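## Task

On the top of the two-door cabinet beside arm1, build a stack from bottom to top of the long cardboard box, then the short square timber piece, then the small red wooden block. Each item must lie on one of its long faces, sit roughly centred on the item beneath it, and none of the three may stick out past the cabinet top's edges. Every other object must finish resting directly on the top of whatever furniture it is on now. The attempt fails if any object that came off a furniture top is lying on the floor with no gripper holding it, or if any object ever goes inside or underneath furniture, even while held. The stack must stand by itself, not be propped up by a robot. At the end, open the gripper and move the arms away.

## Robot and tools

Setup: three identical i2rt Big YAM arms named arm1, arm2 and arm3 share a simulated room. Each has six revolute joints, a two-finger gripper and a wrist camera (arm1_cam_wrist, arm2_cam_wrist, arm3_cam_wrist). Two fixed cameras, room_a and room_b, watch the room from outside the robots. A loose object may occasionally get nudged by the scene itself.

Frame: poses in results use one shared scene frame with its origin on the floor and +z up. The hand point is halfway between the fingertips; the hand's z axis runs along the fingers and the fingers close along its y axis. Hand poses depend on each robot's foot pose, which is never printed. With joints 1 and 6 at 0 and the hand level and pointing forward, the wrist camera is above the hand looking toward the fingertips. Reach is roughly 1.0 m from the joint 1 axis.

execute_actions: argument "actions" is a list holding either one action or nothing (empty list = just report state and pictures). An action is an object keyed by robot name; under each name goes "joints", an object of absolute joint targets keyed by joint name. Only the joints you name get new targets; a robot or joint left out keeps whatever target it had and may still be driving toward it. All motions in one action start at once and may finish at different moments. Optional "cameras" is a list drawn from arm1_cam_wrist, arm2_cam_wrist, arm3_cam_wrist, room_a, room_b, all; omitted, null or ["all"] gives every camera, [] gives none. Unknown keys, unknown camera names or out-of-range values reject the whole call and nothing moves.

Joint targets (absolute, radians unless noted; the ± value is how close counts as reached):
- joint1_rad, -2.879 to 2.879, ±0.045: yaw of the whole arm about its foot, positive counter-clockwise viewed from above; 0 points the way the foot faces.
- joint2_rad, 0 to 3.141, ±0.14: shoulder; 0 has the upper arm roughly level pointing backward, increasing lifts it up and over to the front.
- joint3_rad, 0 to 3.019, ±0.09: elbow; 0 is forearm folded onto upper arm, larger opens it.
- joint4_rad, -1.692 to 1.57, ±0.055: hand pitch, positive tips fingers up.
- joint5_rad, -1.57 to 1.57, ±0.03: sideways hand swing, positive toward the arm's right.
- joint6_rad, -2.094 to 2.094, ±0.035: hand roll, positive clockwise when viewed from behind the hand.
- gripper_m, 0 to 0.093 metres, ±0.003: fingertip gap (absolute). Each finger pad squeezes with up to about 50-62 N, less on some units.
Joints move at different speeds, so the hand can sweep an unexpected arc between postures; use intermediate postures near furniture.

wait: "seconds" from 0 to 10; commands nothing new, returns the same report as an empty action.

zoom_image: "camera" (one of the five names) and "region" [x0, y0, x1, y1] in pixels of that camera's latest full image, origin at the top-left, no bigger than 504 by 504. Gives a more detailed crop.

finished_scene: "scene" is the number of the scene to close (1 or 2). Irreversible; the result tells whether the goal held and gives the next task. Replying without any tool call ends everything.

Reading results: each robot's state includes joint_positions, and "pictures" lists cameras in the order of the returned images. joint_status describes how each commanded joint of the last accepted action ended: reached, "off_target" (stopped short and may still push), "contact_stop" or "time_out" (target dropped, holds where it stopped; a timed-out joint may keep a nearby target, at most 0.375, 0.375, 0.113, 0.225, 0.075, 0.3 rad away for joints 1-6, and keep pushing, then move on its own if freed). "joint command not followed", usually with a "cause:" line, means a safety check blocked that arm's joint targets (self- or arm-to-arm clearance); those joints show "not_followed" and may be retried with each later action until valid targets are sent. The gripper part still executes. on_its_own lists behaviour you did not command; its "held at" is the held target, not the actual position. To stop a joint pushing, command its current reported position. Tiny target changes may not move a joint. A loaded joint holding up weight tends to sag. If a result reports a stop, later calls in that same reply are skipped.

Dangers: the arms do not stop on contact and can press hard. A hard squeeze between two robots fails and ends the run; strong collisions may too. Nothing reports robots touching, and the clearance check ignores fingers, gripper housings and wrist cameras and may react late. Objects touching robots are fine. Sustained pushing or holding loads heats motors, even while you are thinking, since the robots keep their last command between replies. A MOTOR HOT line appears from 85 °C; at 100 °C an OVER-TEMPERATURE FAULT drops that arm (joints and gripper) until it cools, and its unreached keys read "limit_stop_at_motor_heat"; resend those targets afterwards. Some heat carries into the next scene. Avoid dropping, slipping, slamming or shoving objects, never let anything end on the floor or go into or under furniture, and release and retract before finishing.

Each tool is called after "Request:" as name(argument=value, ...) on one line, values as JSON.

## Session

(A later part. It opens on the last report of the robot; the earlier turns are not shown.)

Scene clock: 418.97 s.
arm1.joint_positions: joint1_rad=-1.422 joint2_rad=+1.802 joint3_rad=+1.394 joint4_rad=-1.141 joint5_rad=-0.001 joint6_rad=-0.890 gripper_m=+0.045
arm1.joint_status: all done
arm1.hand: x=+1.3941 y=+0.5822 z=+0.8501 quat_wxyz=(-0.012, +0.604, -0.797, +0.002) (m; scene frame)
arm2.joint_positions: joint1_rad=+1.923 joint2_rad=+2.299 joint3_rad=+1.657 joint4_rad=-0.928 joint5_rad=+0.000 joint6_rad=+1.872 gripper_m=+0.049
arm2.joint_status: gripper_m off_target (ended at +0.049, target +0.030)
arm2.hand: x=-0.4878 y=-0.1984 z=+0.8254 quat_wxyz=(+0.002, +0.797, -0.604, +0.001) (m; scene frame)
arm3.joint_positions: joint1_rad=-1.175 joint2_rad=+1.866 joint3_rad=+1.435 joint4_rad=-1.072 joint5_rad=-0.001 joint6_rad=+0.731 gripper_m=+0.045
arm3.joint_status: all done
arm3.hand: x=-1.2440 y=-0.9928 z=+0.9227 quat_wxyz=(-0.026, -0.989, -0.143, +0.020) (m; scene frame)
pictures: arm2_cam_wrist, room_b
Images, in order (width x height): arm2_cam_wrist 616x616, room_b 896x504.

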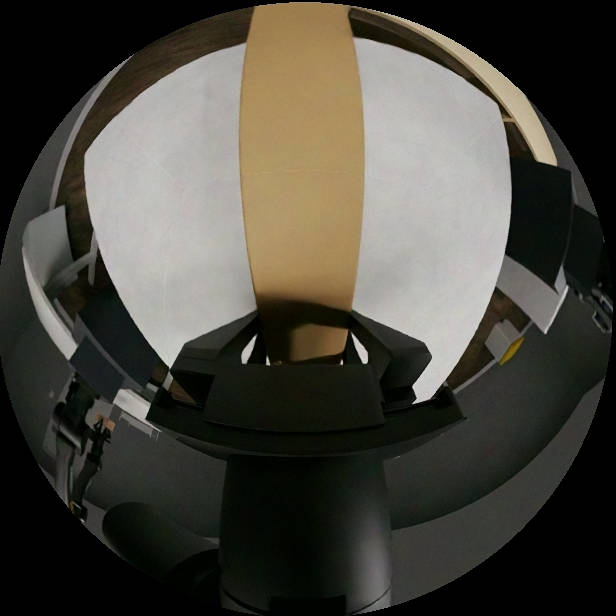

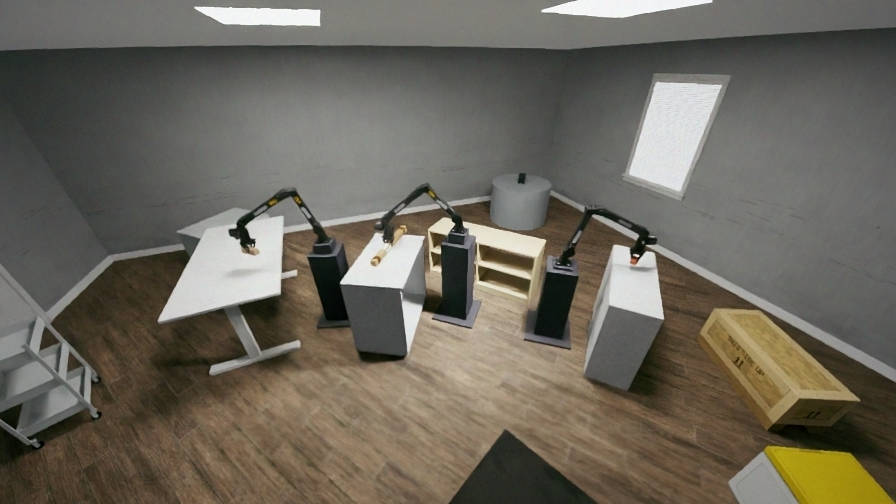

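Request:
execute_actions(actions=[{"arm1":{"joints":{"joint1_rad":-2.265,"joint3_rad":1.47,"joint4_rad":-1.16,"joint6_rad":-0.55}},"arm2":{"joints":{"joint2_rad":2.17,"joint4_rad":-1.06}},"arm3":{"joints":{"joint1_rad":0.3,"joint4_rad":-1.15}}}])

Scene clock: 438.93 s.
arm1.joint_positions: joint1_rad=-2.276 joint2_rad=+1.802 joint3_rad=+1.421 joint4_rad=-1.151 joint5_rad=+0.001 joint6_rad=-0.566 gripper_m=+0.045
arm1.joint_status: all done
arm1.hand: x=+1.3928 y=+0.1391 z=+0.8590 quat_wxyz=(-0.018, +0.060, -0.998, +0.009) (m; scene frame)
arm2.joint_positions: joint1_rad=+1.923 joint2_rad=+2.169 joint3_rad=+1.657 joint4_rad=-1.053 joint5_rad=+0.000 joint6_rad=+1.872 gripper_m=+0.049
arm2.joint_status: all done
arm2.hand: x=-0.4836 y=-0.1954 z=+0.9041 quat_wxyz=(+0.004, +0.797, -0.604, +0.000) (m; scene frame)
arm3.joint_positions: joint1_rad=+0.308 joint2_rad=+1.871 joint3_rad=+1.435 joint4_rad=-1.130 joint5_rad=-0.002 joint6_rad=+0.731 gripper_m=+0.045
arm3.joint_status: all done
arm3.hand: x=-0.5115 y=-0.8425 z=+0.9218 quat_wxyz=(-0.003, -0.633, -0.774, -0.002) (m; scene frame)
pictures: arm1_cam_wrist, arm2_cam_wrist, arm3_cam_wrist, room_a, room_b
Images, in order (width x height): arm1_cam_wrist 616x616, arm2_cam_wrist 616x616, arm3_cam_wrist 616x616, room_a 896x504, room_b 896x504.

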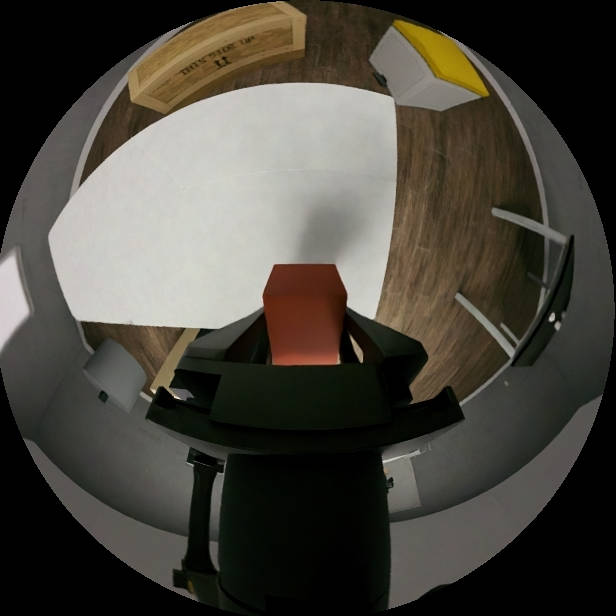

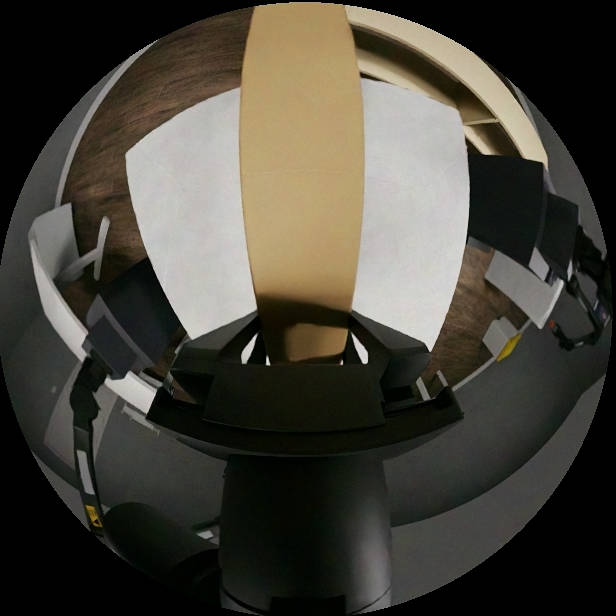

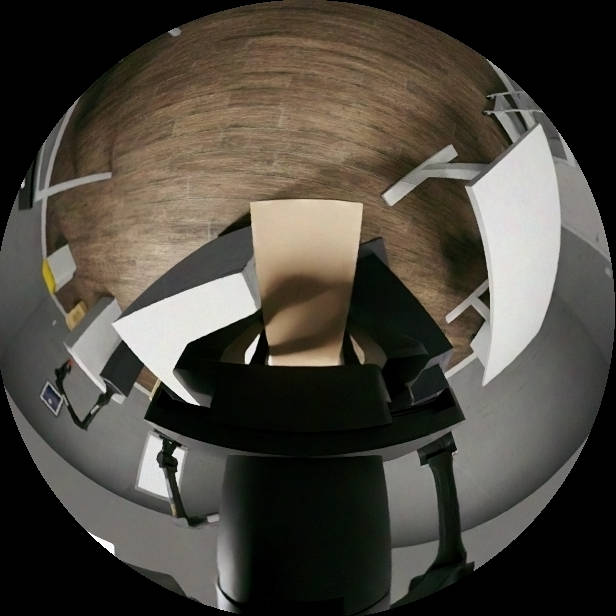

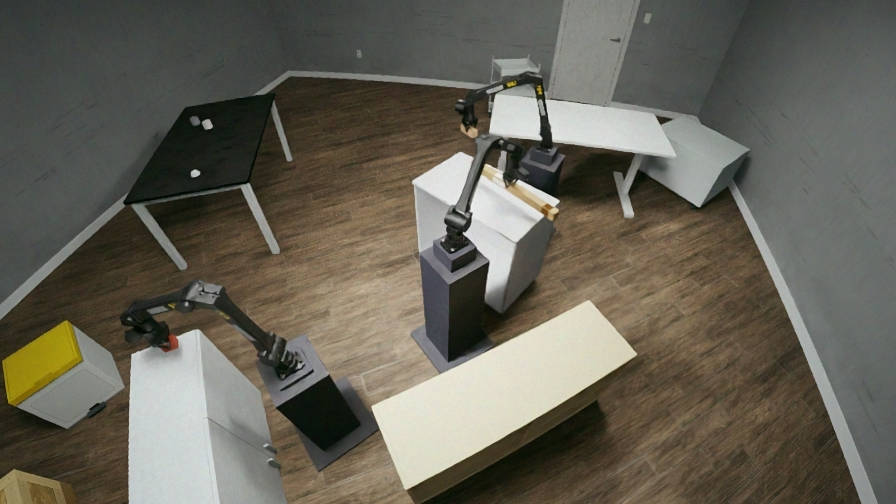

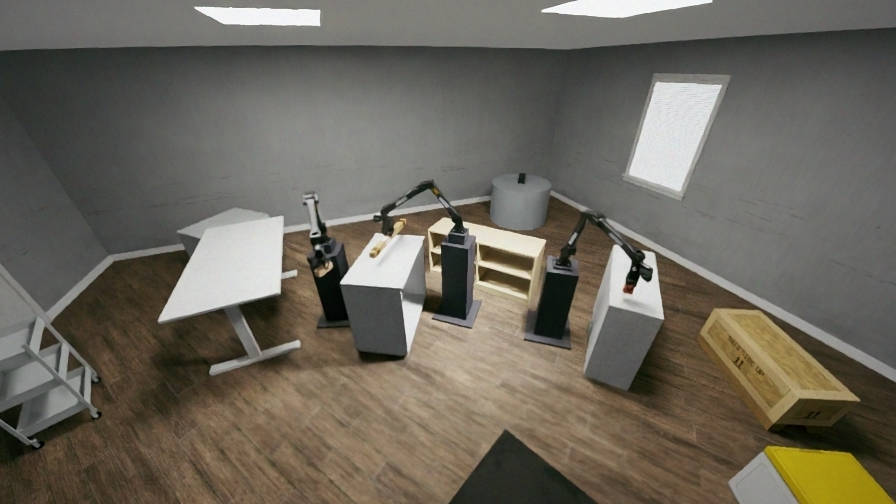

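Request:
execute_actions(actions=[{"arm1":{"joints":{"joint2_rad":1.918,"joint4_rad":-1.05}},"arm2":{"joints":{"joint1_rad":-0.705,"joint6_rad":0.98}},"arm3":{"joints":{"joint1_rad":0.55}}}])

Scene clock: 477.00 s.
arm1.joint_positions: joint1_rad=-2.275 joint2_rad=+1.936 joint3_rad=+1.425 joint4_rad=-1.060 joint5_rad=+0.001 joint6_rad=-0.566 gripper_m=+0.045
arm1.joint_status: all done
arm1.hand: x=+1.4065 y=+0.1330 z=+0.7907 quat_wxyz=(-0.001, +0.060, -0.998, +0.000) (m; scene frame)
arm2.joint_positions: joint1_rad=-0.717 joint2_rad=+2.169 joint3_rad=+1.670 joint4_rad=-1.053 joint5_rad=+0.002 joint6_rad=+0.991 gripper_m=+0.049
arm2.joint_status: all done
arm2.hand: x=+0.3430 y=+0.6989 z=+0.9061 quat_wxyz=(-0.006, +0.042, -0.999, -0.006) (m; scene frame)
arm3.joint_positions: joint1_rad=+0.549 joint2_rad=+1.871 joint3_rad=+1.435 joint4_rad=-1.130 joint5_rad=-0.001 joint6_rad=+0.731 gripper_m=+0.045
arm3.joint_status: all done
arm3.hand: x=-0.4463 y=-0.7288 z=+0.9219 quat_wxyz=(-0.003, -0.536, -0.844, -0.002) (m; scene frame)
pictures: arm1_cam_wrist, arm2_cam_wrist, arm3_cam_wrist, room_a, room_b
Images, in order (width x height): arm1_cam_wrist 616x616, arm2_cam_wrist 616x616, arm3_cam_wrist 616x616, room_a 896x504, room_b 896x504.

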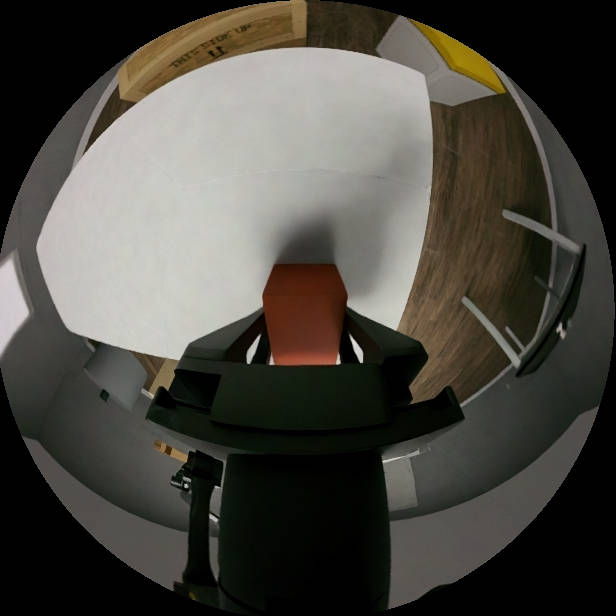

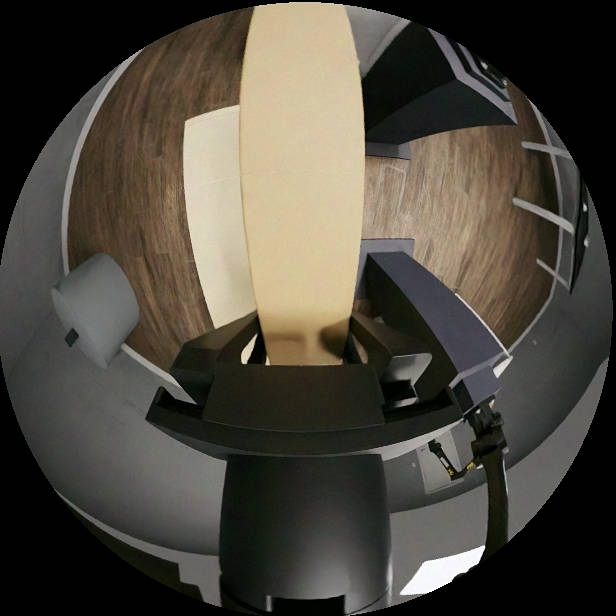

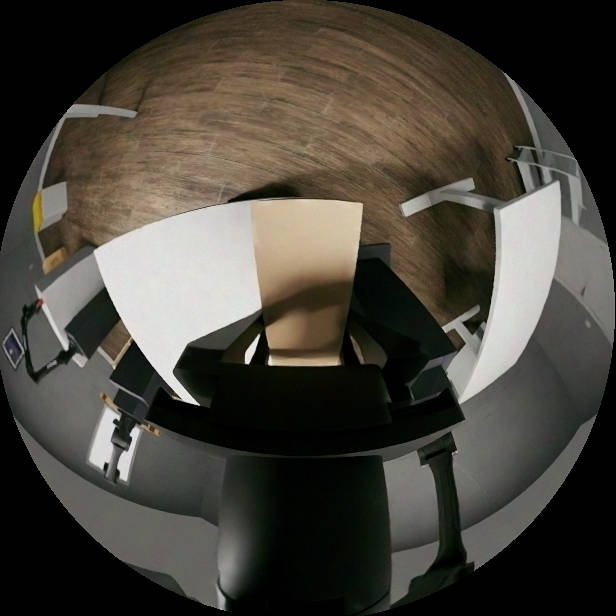

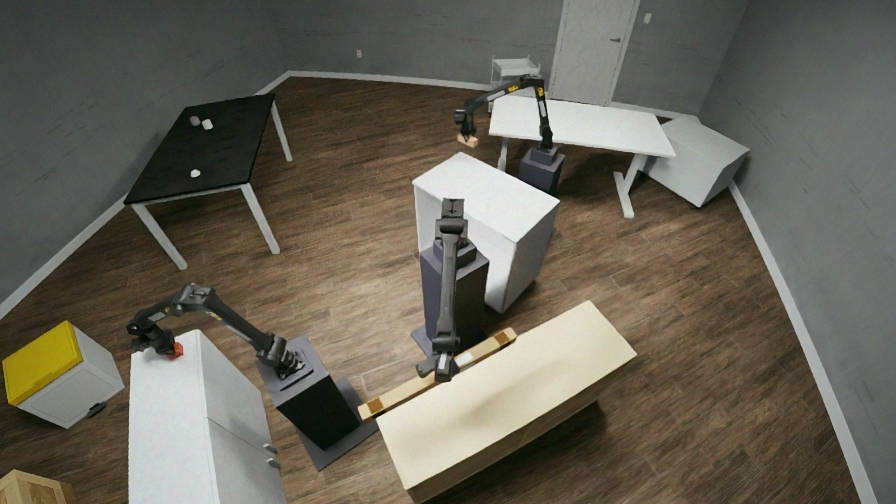

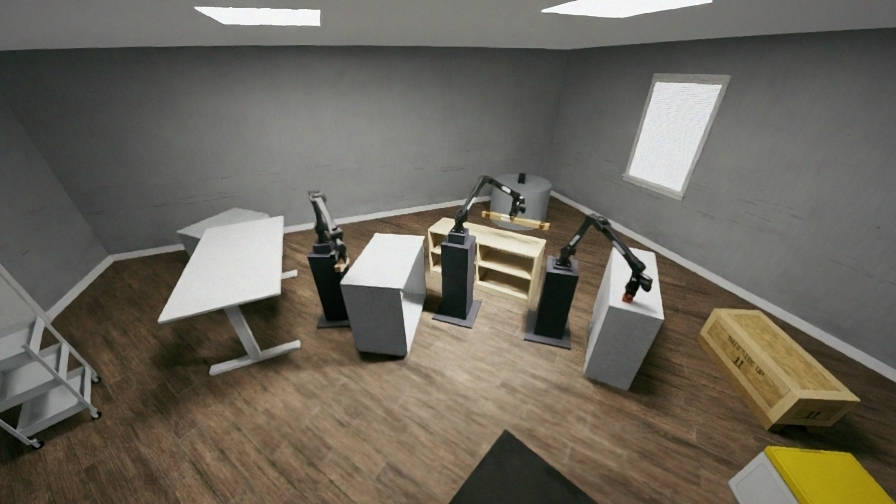

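Request:
execute_actions(actions=[{"arm1":{"joints":{"gripper_m":0.093}},"arm2":{"joints":{"joint1_rad":-0.668,"joint2_rad":2.45,"joint3_rad":2.06,"joint4_rad":-1.145,"joint6_rad":1.075}},"arm3":{"joints":{"joint1_rad":1.45}}}])

Scene clock: 509.27 s.
arm1.joint_positions: joint1_rad=-2.275 joint2_rad=+1.936 joint3_rad=+1.425 joint4_rad=-1.060 joint5_rad=+0.001 joint6_rad=-0.565 gripper_m=+0.093
arm1.joint_status: all done
arm1.hand: x=+1.4065 y=+0.1330 z=+0.7907 quat_wxyz=(-0.001, +0.060, -0.998, +0.000) (m; scene frame)
arm2.joint_positions: joint1_rad=-0.671 joint2_rad=+2.464 joint3_rad=+2.017 joint4_rad=-1.139 joint5_rad=+0.002 joint6_rad=+1.064 gripper_m=+0.049
arm2.joint_status: all done
arm2.hand: x=+0.3471 y=+0.7736 z=+0.8329 quat_wxyz=(+0.003, +0.028, -1.000, +0.009) (m; scene frame)
arm3.joint_positions: joint1_rad=+1.457 joint2_rad=+1.871 joint3_rad=+1.435 joint4_rad=-1.130 joint5_rad=-0.002 joint6_rad=+0.732 gripper_m=+0.045
arm3.joint_status: all done
arm3.hand: x=-0.4721 y=-0.2504 z=+0.9218 quat_wxyz=(-0.003, -0.111, -0.994, -0.002) (m; scene frame)
pictures: arm1_cam_wrist, arm2_cam_wrist, arm3_cam_wrist, room_a, room_b
Images, in order (width x height): arm1_cam_wrist 616x616, arm2_cam_wrist 616x616, arm3_cam_wrist 616x616, room_a 896x504, room_b 896x504.

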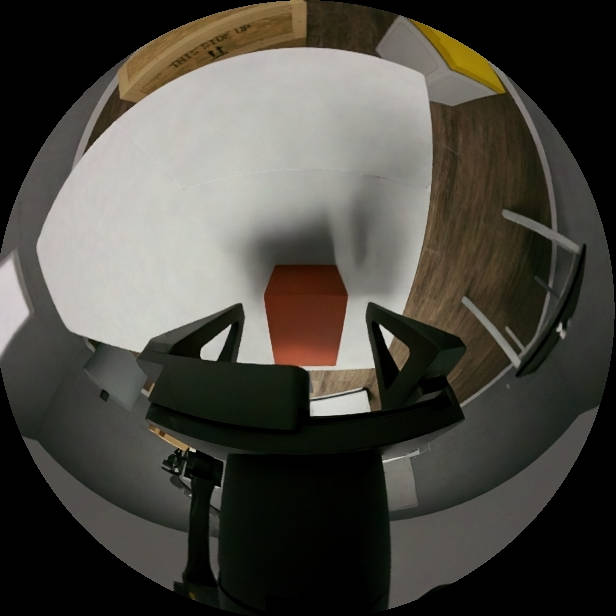

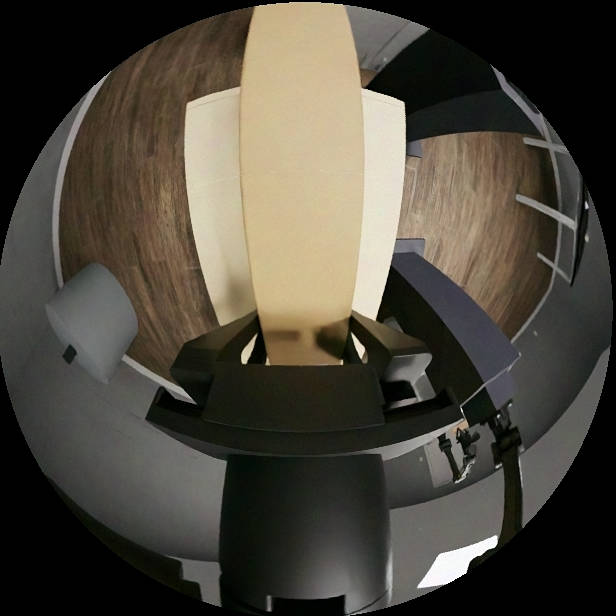

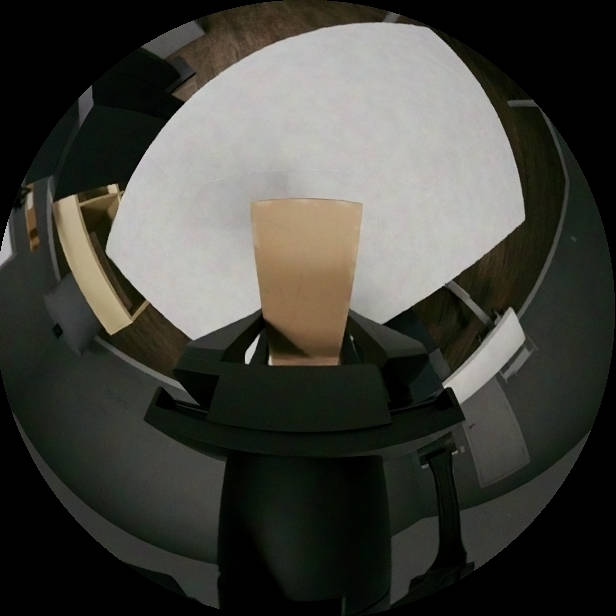

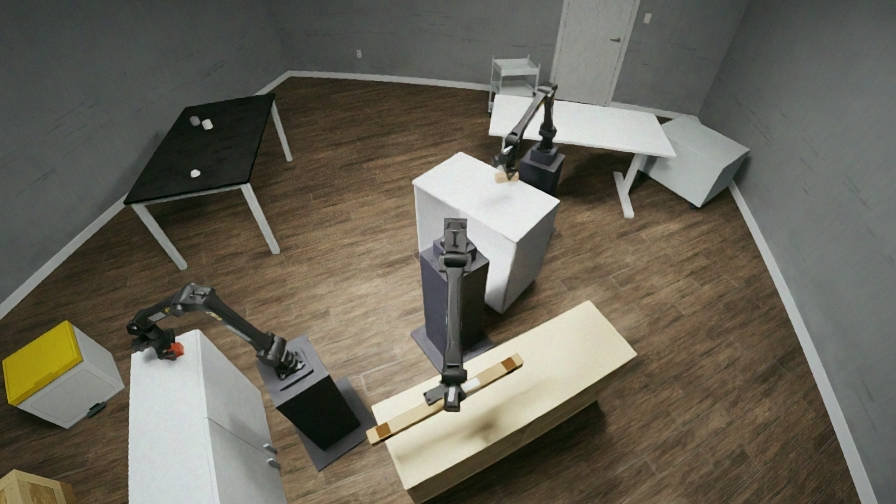

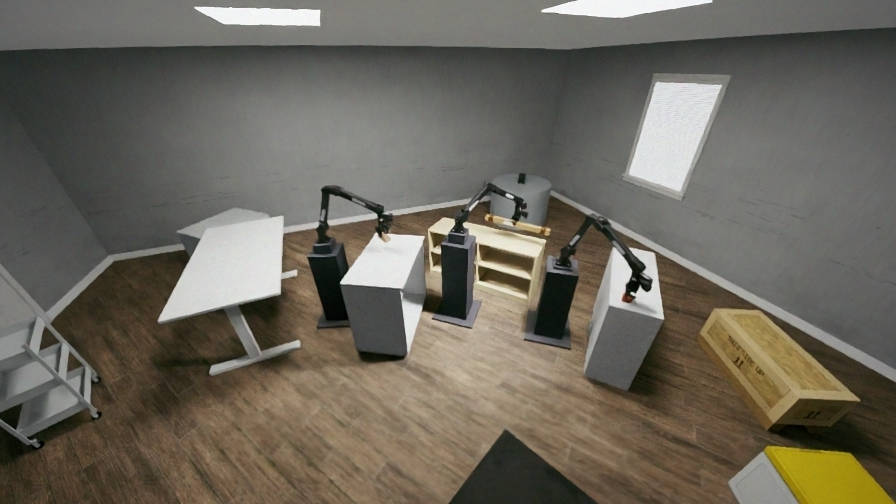

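Request:
execute_actions(actions=[{"arm1":{"joints":{"joint2_rad":1.75,"joint4_rad":-1.24}},"arm2":{"joints":{"joint2_rad":2.625,"joint4_rad":-0.948}},"arm3":{"joints":{"joint2_rad":2.02,"joint4_rad":-0.965}}}], cameras=["arm2_cam_wrist","arm3_cam_wrist","room_a","room_b"])

Scene clock: 526.60 s.
arm1.joint_positions: joint1_rad=-2.275 joint2_rad=+1.740 joint3_rad=+1.432 joint4_rad=-1.231 joint5_rad=+0.001 joint6_rad=-0.565 gripper_m=+0.093
arm1.joint_status: all done
arm1.hand: x=+1.3796 y=+0.1456 z=+0.8936 quat_wxyz=(-0.014, +0.060, -0.998, +0.007) (m; scene frame)
arm2.joint_positions: joint1_rad=-0.671 joint2_rad=+2.648 joint3_rad=+2.035 joint4_rad=-0.956 joint5_rad=+0.002 joint6_rad=+1.064 gripper_m=+0.049
arm2.joint_status: all done
arm2.hand: x=+0.3474 y=+0.7739 z=+0.7139 quat_wxyz=(-0.001, +0.028, -1.000, +0.001) (m; scene frame)
arm3.joint_positions: joint1_rad=+1.457 joint2_rad=+2.030 joint3_rad=+1.435 joint4_rad=-0.983 joint5_rad=-0.002 joint6_rad=+0.732 gripper_m=+0.045
arm3.joint_status: all done
arm3.hand: x=-0.4554 y=-0.2412 z=+0.8365 quat_wxyz=(+0.003, -0.112, -0.994, +0.001) (m; scene frame)
pictures: arm2_cam_wrist, arm3_cam_wrist, room_a, room_b
Images, in order (width x height): arm2_cam_wrist 616x616, arm3_cam_wrist 616x616, room_a 896x504, room_b 896x504.

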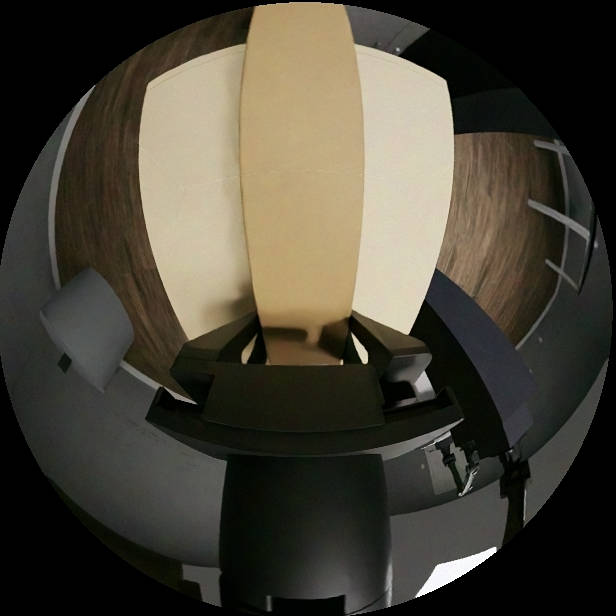

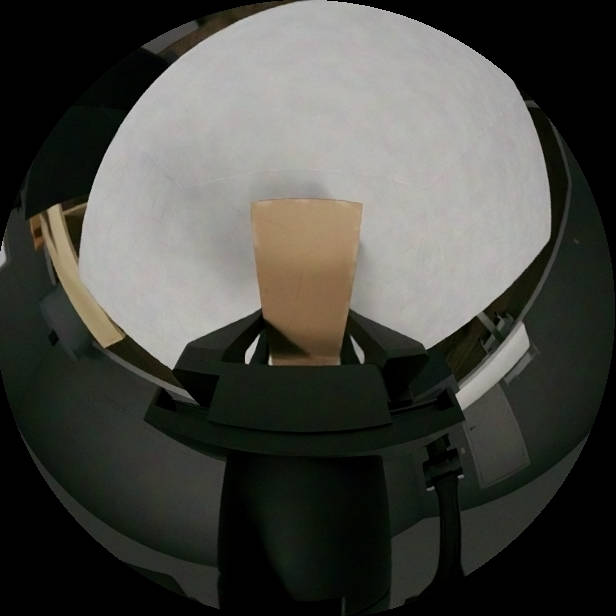

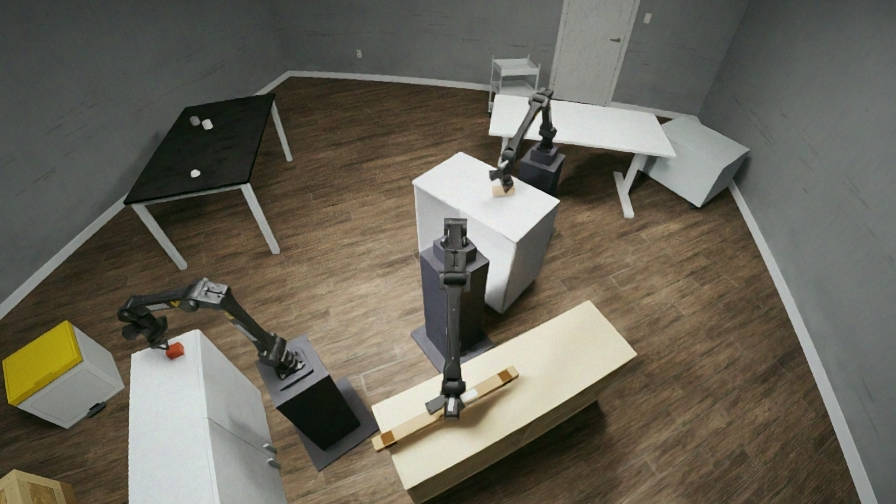

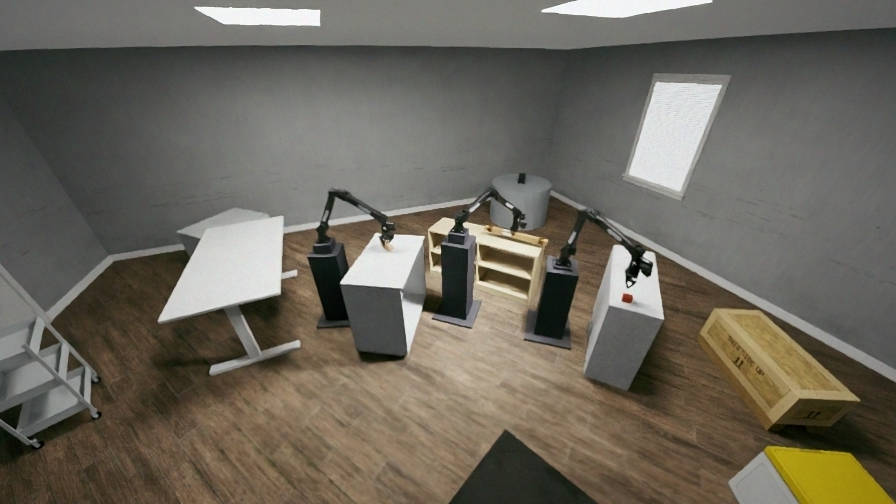

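Request:
execute_actions(actions=[{"arm1":{"joints":{"joint1_rad":-0.3,"joint3_rad":1.95,"joint4_rad":-1.5,"joint6_rad":-0.69}},"arm2":{"joints":{"joint2_rad":2.72,"joint4_rad":-0.868}},"arm3":{"joints":{"joint2_rad":2.06,"joint4_rad":-0.94}}}], cameras=["arm2_cam_wrist","arm3_cam_wrist","room_a","room_b"])

Scene clock: 548.90 s.
arm1.joint_positions: joint1_rad=-0.291 joint2_rad=+1.768 joint3_rad=+1.905 joint4_rad=-1.491 joint5_rad=+0.001 joint6_rad=-0.675 gripper_m=+0.093
arm1.joint_status: all done
arm1.hand: x=+0.9257 y=+0.9649 z=+1.0642 quat_wxyz=(-0.099, +0.889, -0.444, -0.044) (m; scene frame)
arm2.joint_positions: joint1_rad=-0.671 joint2_rad=+2.718 joint3_rad=+2.035 joint4_rad=-0.875 joint5_rad=+0.002 joint6_rad=+1.064 gripper_m=+0.049
arm2.joint_status: all done
arm2.hand: x=+0.3447 y=+0.7681 z=+0.6666 quat_wxyz=(-0.004, +0.028, -1.000, -0.004) (m; scene frame)
arm3.joint_positions: joint1_rad=+1.457 joint2_rad=+2.037 joint3_rad=+1.435 joint4_rad=-0.960 joint5_rad=-0.002 joint6_rad=+0.732 gripper_m=+0.045
arm3.joint_status: all done
arm3.hand: x=-0.4511 y=-0.2388 z=+0.8332 quat_wxyz=(-0.005, -0.111, -0.994, -0.004) (m; scene frame)
pictures: arm2_cam_wrist, arm3_cam_wrist, room_a, room_b
Images, in order (width x height): arm2_cam_wrist 616x616, arm3_cam_wrist 616x616, room_a 896x504, room_b 896x504.

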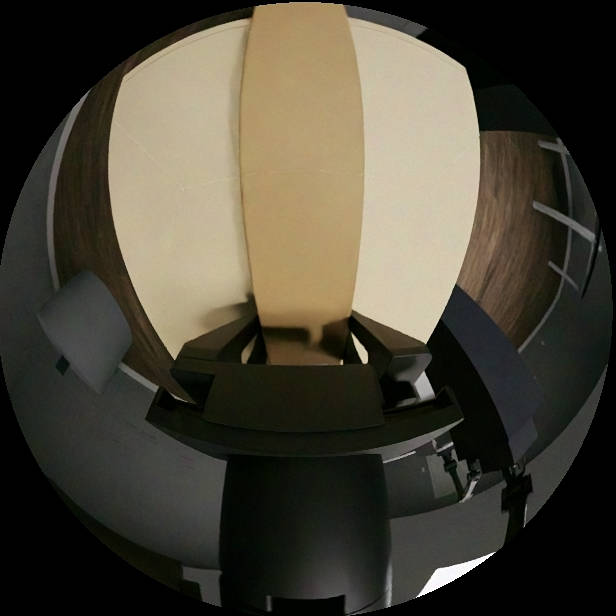

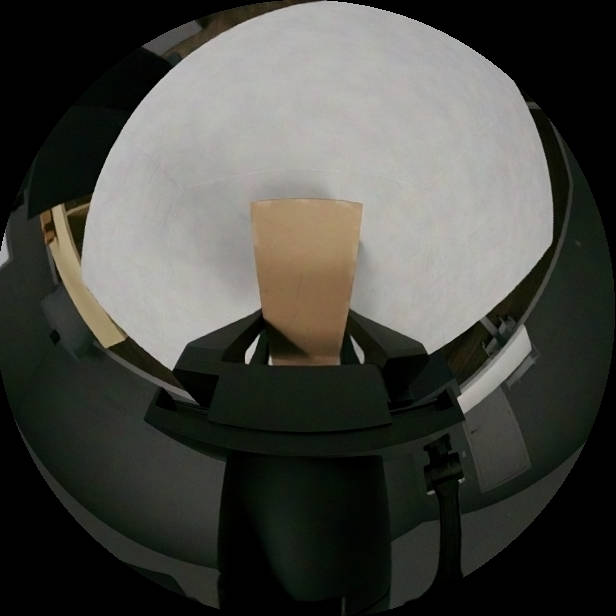

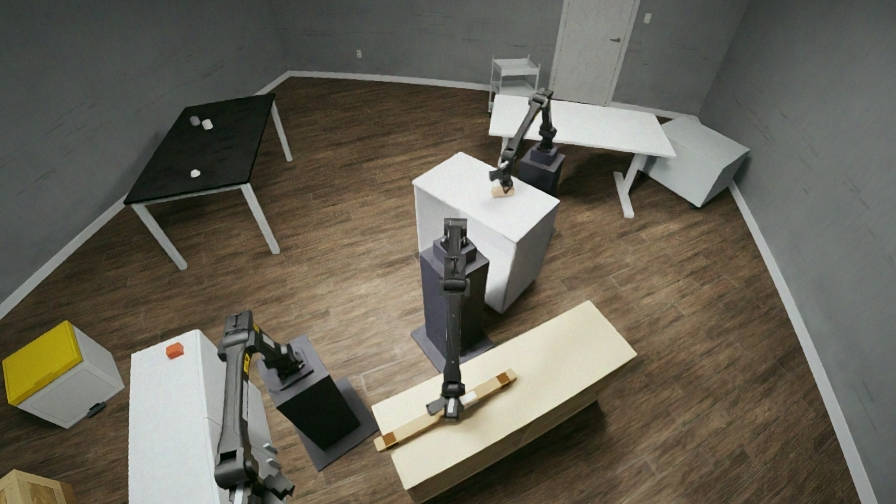

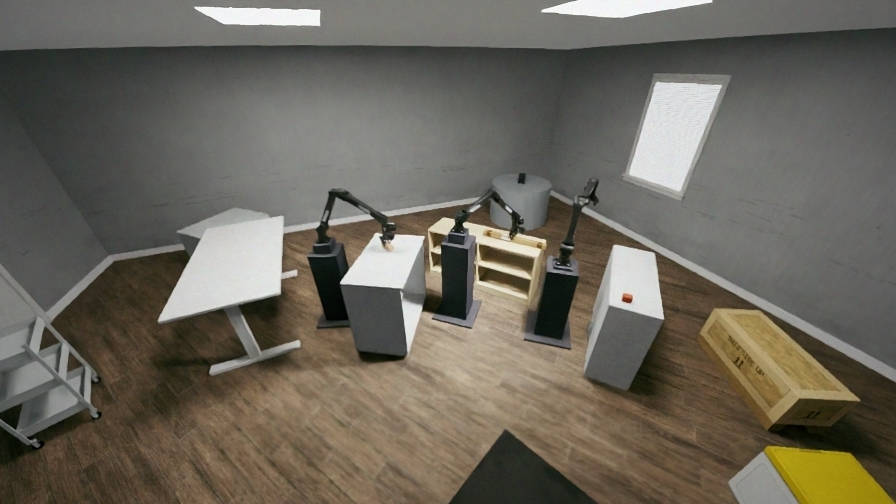

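Request:
execute_actions(actions=[{"arm2":{"joints":{"joint2_rad":2.75}},"arm3":{"joints":{"joint2_rad":2.085}}}], cameras=["room_b"])

Request:
zoom_image(camera="room_b", region=[350, 190, 570, 290])

Scene clock: 559.37 s.
arm1.joint_positions: joint1_rad=-0.291 joint2_rad=+1.768 joint3_rad=+1.905 joint4_rad=-1.491 joint5_rad=+0.001 joint6_rad=-0.675 gripper_m=+0.093
arm1.joint_status: not commanded
arm1.hand: x=+0.9257 y=+0.9649 z=+1.0642 quat_wxyz=(-0.099, +0.889, -0.444, -0.044) (m; scene frame)
arm2.joint_positions: joint1_rad=-0.671 joint2_rad=+2.725 joint3_rad=+2.035 joint4_rad=-0.873 joint5_rad=+0.002 joint6_rad=+1.065 gripper_m=+0.049
arm2.joint_status: all done
arm2.hand: x=+0.3437 y=+0.7660 z=+0.6618 quat_wxyz=(-0.003, +0.028, -1.000, -0.002) (m; scene frame)
arm3.joint_positions: joint1_rad=+1.457 joint2_rad=+2.066 joint3_rad=+1.435 joint4_rad=-0.957 joint5_rad=+0.000 joint6_rad=+0.732 gripper_m=+0.045
arm3.joint_status: all done
arm3.hand: x=-0.4547 y=-0.2411 z=+0.8169 quat_wxyz=(+0.006, -0.112, -0.994, +0.005) (m; scene frame)
pictures: room_b
Images, in order (width x height): room_b 896x504.

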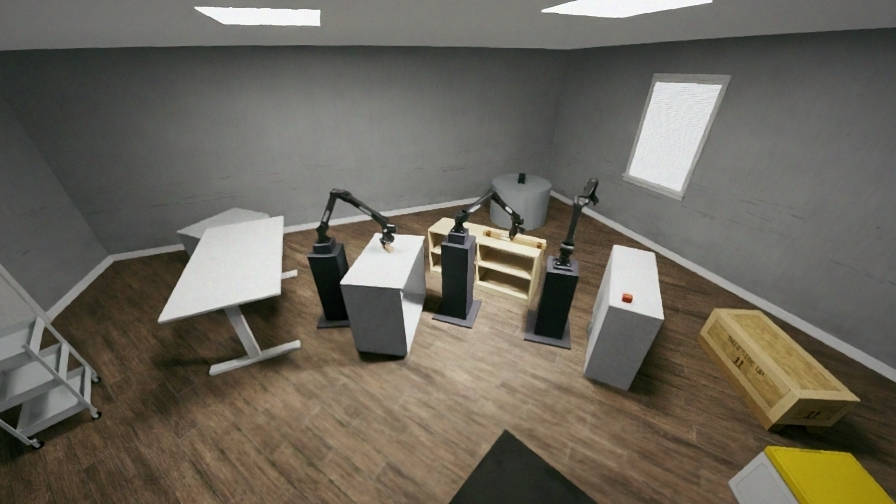

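Region (350, 190, 570, 290) of room_b's 896x504 image, scaled by 2.291, with more detail than that image has; it fills the top 229 rows of this view, and the rest is white.

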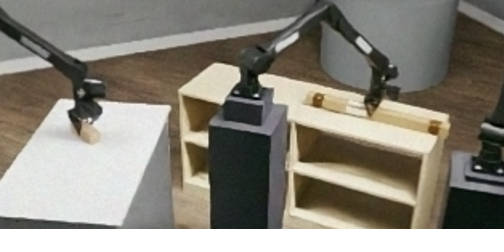

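Request:
execute_actions(actions=[{"arm2":{"joints":{"joint2_rad":2.725,"gripper_m":0.093}},"arm3":{"joints":{"joint2_rad":2.066,"gripper_m":0.093}}}], cameras=["arm2_cam_wrist","arm3_cam_wrist"])

Request:
execute_actions(actions=[{"arm2":{"joints":{"joint2_rad":2.25,"joint4_rad":-1.35}},"arm3":{"joints":{"joint2_rad":1.8,"joint4_rad":-1.2}}}], cameras=["arm2_cam_wrist","arm3_cam_wrist","room_a"])

Scene clock: 567.47 s.
arm1.joint_positions: joint1_rad=-0.291 joint2_rad=+1.768 joint3_rad=+1.905 joint4_rad=-1.491 joint5_rad=+0.001 joint6_rad=-0.675 gripper_m=+0.093
arm1.joint_status: not commanded
arm1.hand: x=+0.9257 y=+0.9649 z=+1.0642 quat_wxyz=(-0.099, +0.889, -0.444, -0.044) (m; scene frame)
arm2.joint_positions: joint1_rad=-0.671 joint2_rad=+2.725 joint3_rad=+2.035 joint4_rad=-0.873 joint5_rad=+0.002 joint6_rad=+1.065 gripper_m=+0.093
arm2.joint_status: all done
arm2.hand: x=+0.3437 y=+0.7660 z=+0.6618 quat_wxyz=(-0.003, +0.028, -1.000, -0.002) (m; scene frame)
arm3.joint_positions: joint1_rad=+1.457 joint2_rad=+2.066 joint3_rad=+1.435 joint4_rad=-0.957 joint5_rad=+0.000 joint6_rad=+0.732 gripper_m=+0.093
arm3.joint_status: all done
arm3.hand: x=-0.4547 y=-0.2411 z=+0.8169 quat_wxyz=(+0.006, -0.112, -0.994, +0.005) (m; scene frame)
pictures: arm2_cam_wrist, arm3_cam_wrist
Images, in order (width x height): arm2_cam_wrist 616x616, arm3_cam_wrist 616x616.

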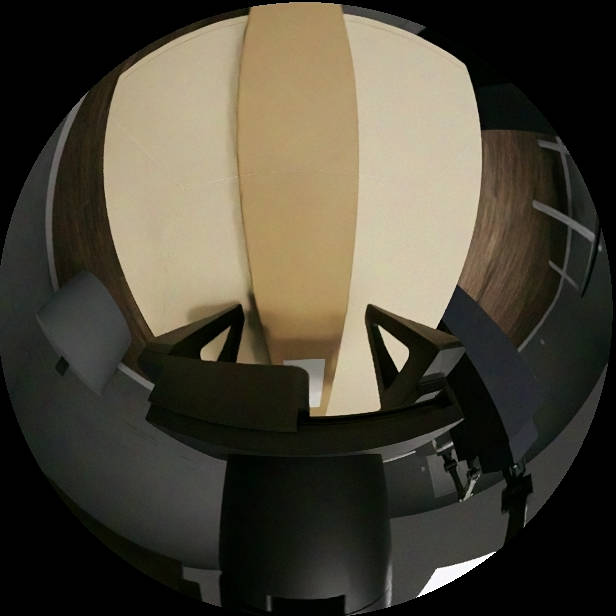

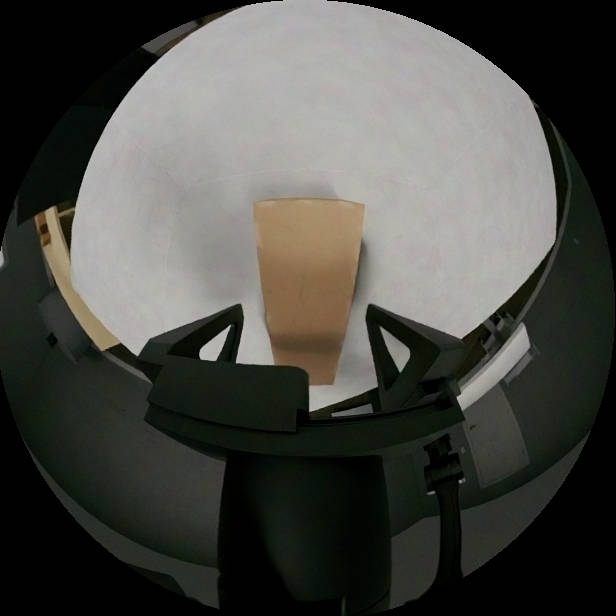

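Scene clock: 569.30 s.
arm1.joint_positions: joint1_rad=-0.291 joint2_rad=+1.768 joint3_rad=+1.905 joint4_rad=-1.491 joint5_rad=+0.001 joint6_rad=-0.675 gripper_m=+0.093
arm1.joint_status: not commanded
arm1.hand: x=+0.9257 y=+0.9649 z=+1.0642 quat_wxyz=(-0.099, +0.889, -0.444, -0.044) (m; scene frame)
arm2.joint_positions: joint1_rad=-0.671 joint2_rad=+2.248 joint3_rad=+2.053 joint4_rad=-1.344 joint5_rad=+0.002 joint6_rad=+1.065 gripper_m=+0.093
arm2.joint_status: all done
arm2.hand: x=+0.3448 y=+0.7692 z=+0.9924 quat_wxyz=(-0.008, +0.028, -1.000, -0.012) (m; scene frame)
arm3.joint_positions: joint1_rad=+1.457 joint2_rad=+1.776 joint3_rad=+1.435 joint4_rad=-1.182 joint5_rad=+0.000 joint6_rad=+0.732 gripper_m=+0.093
arm3.joint_status: all done
arm3.hand: x=-0.4798 y=-0.2549 z=+0.9711 quat_wxyz=(-0.021, -0.111, -0.993, -0.014) (m; scene frame)
pictures: arm2_cam_wrist, arm3_cam_wrist, room_a
Images, in order (width x height): arm2_cam_wrist 616x616, arm3_cam_wrist 616x616, room_a 896x504.

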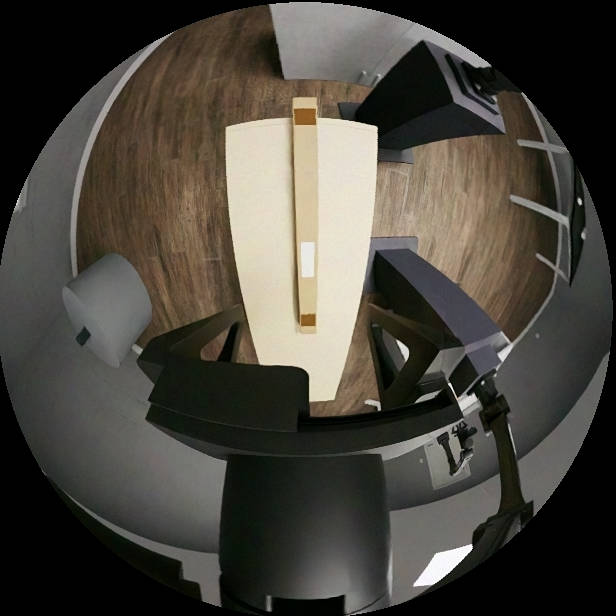

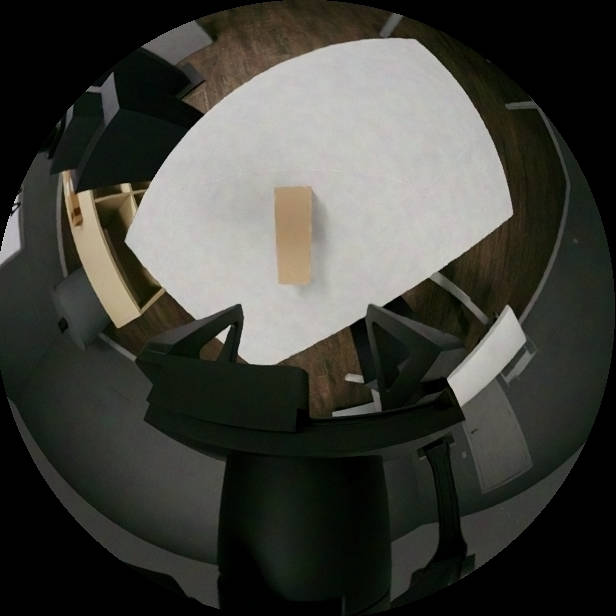

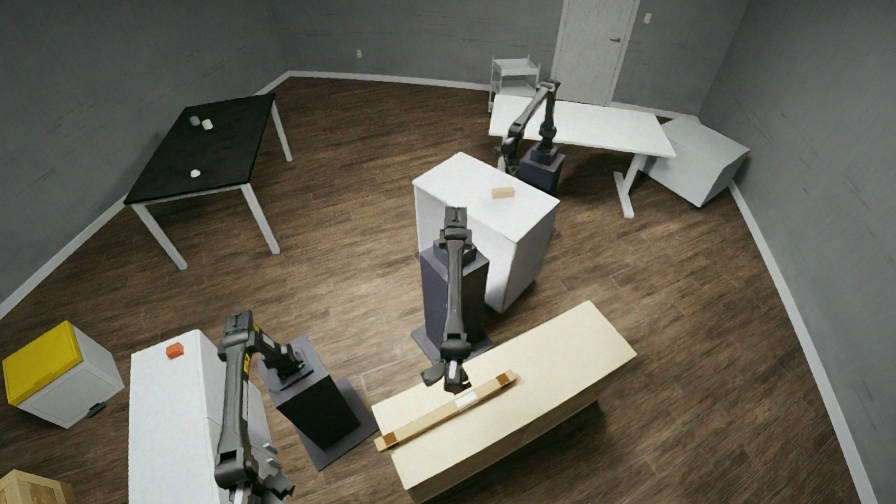

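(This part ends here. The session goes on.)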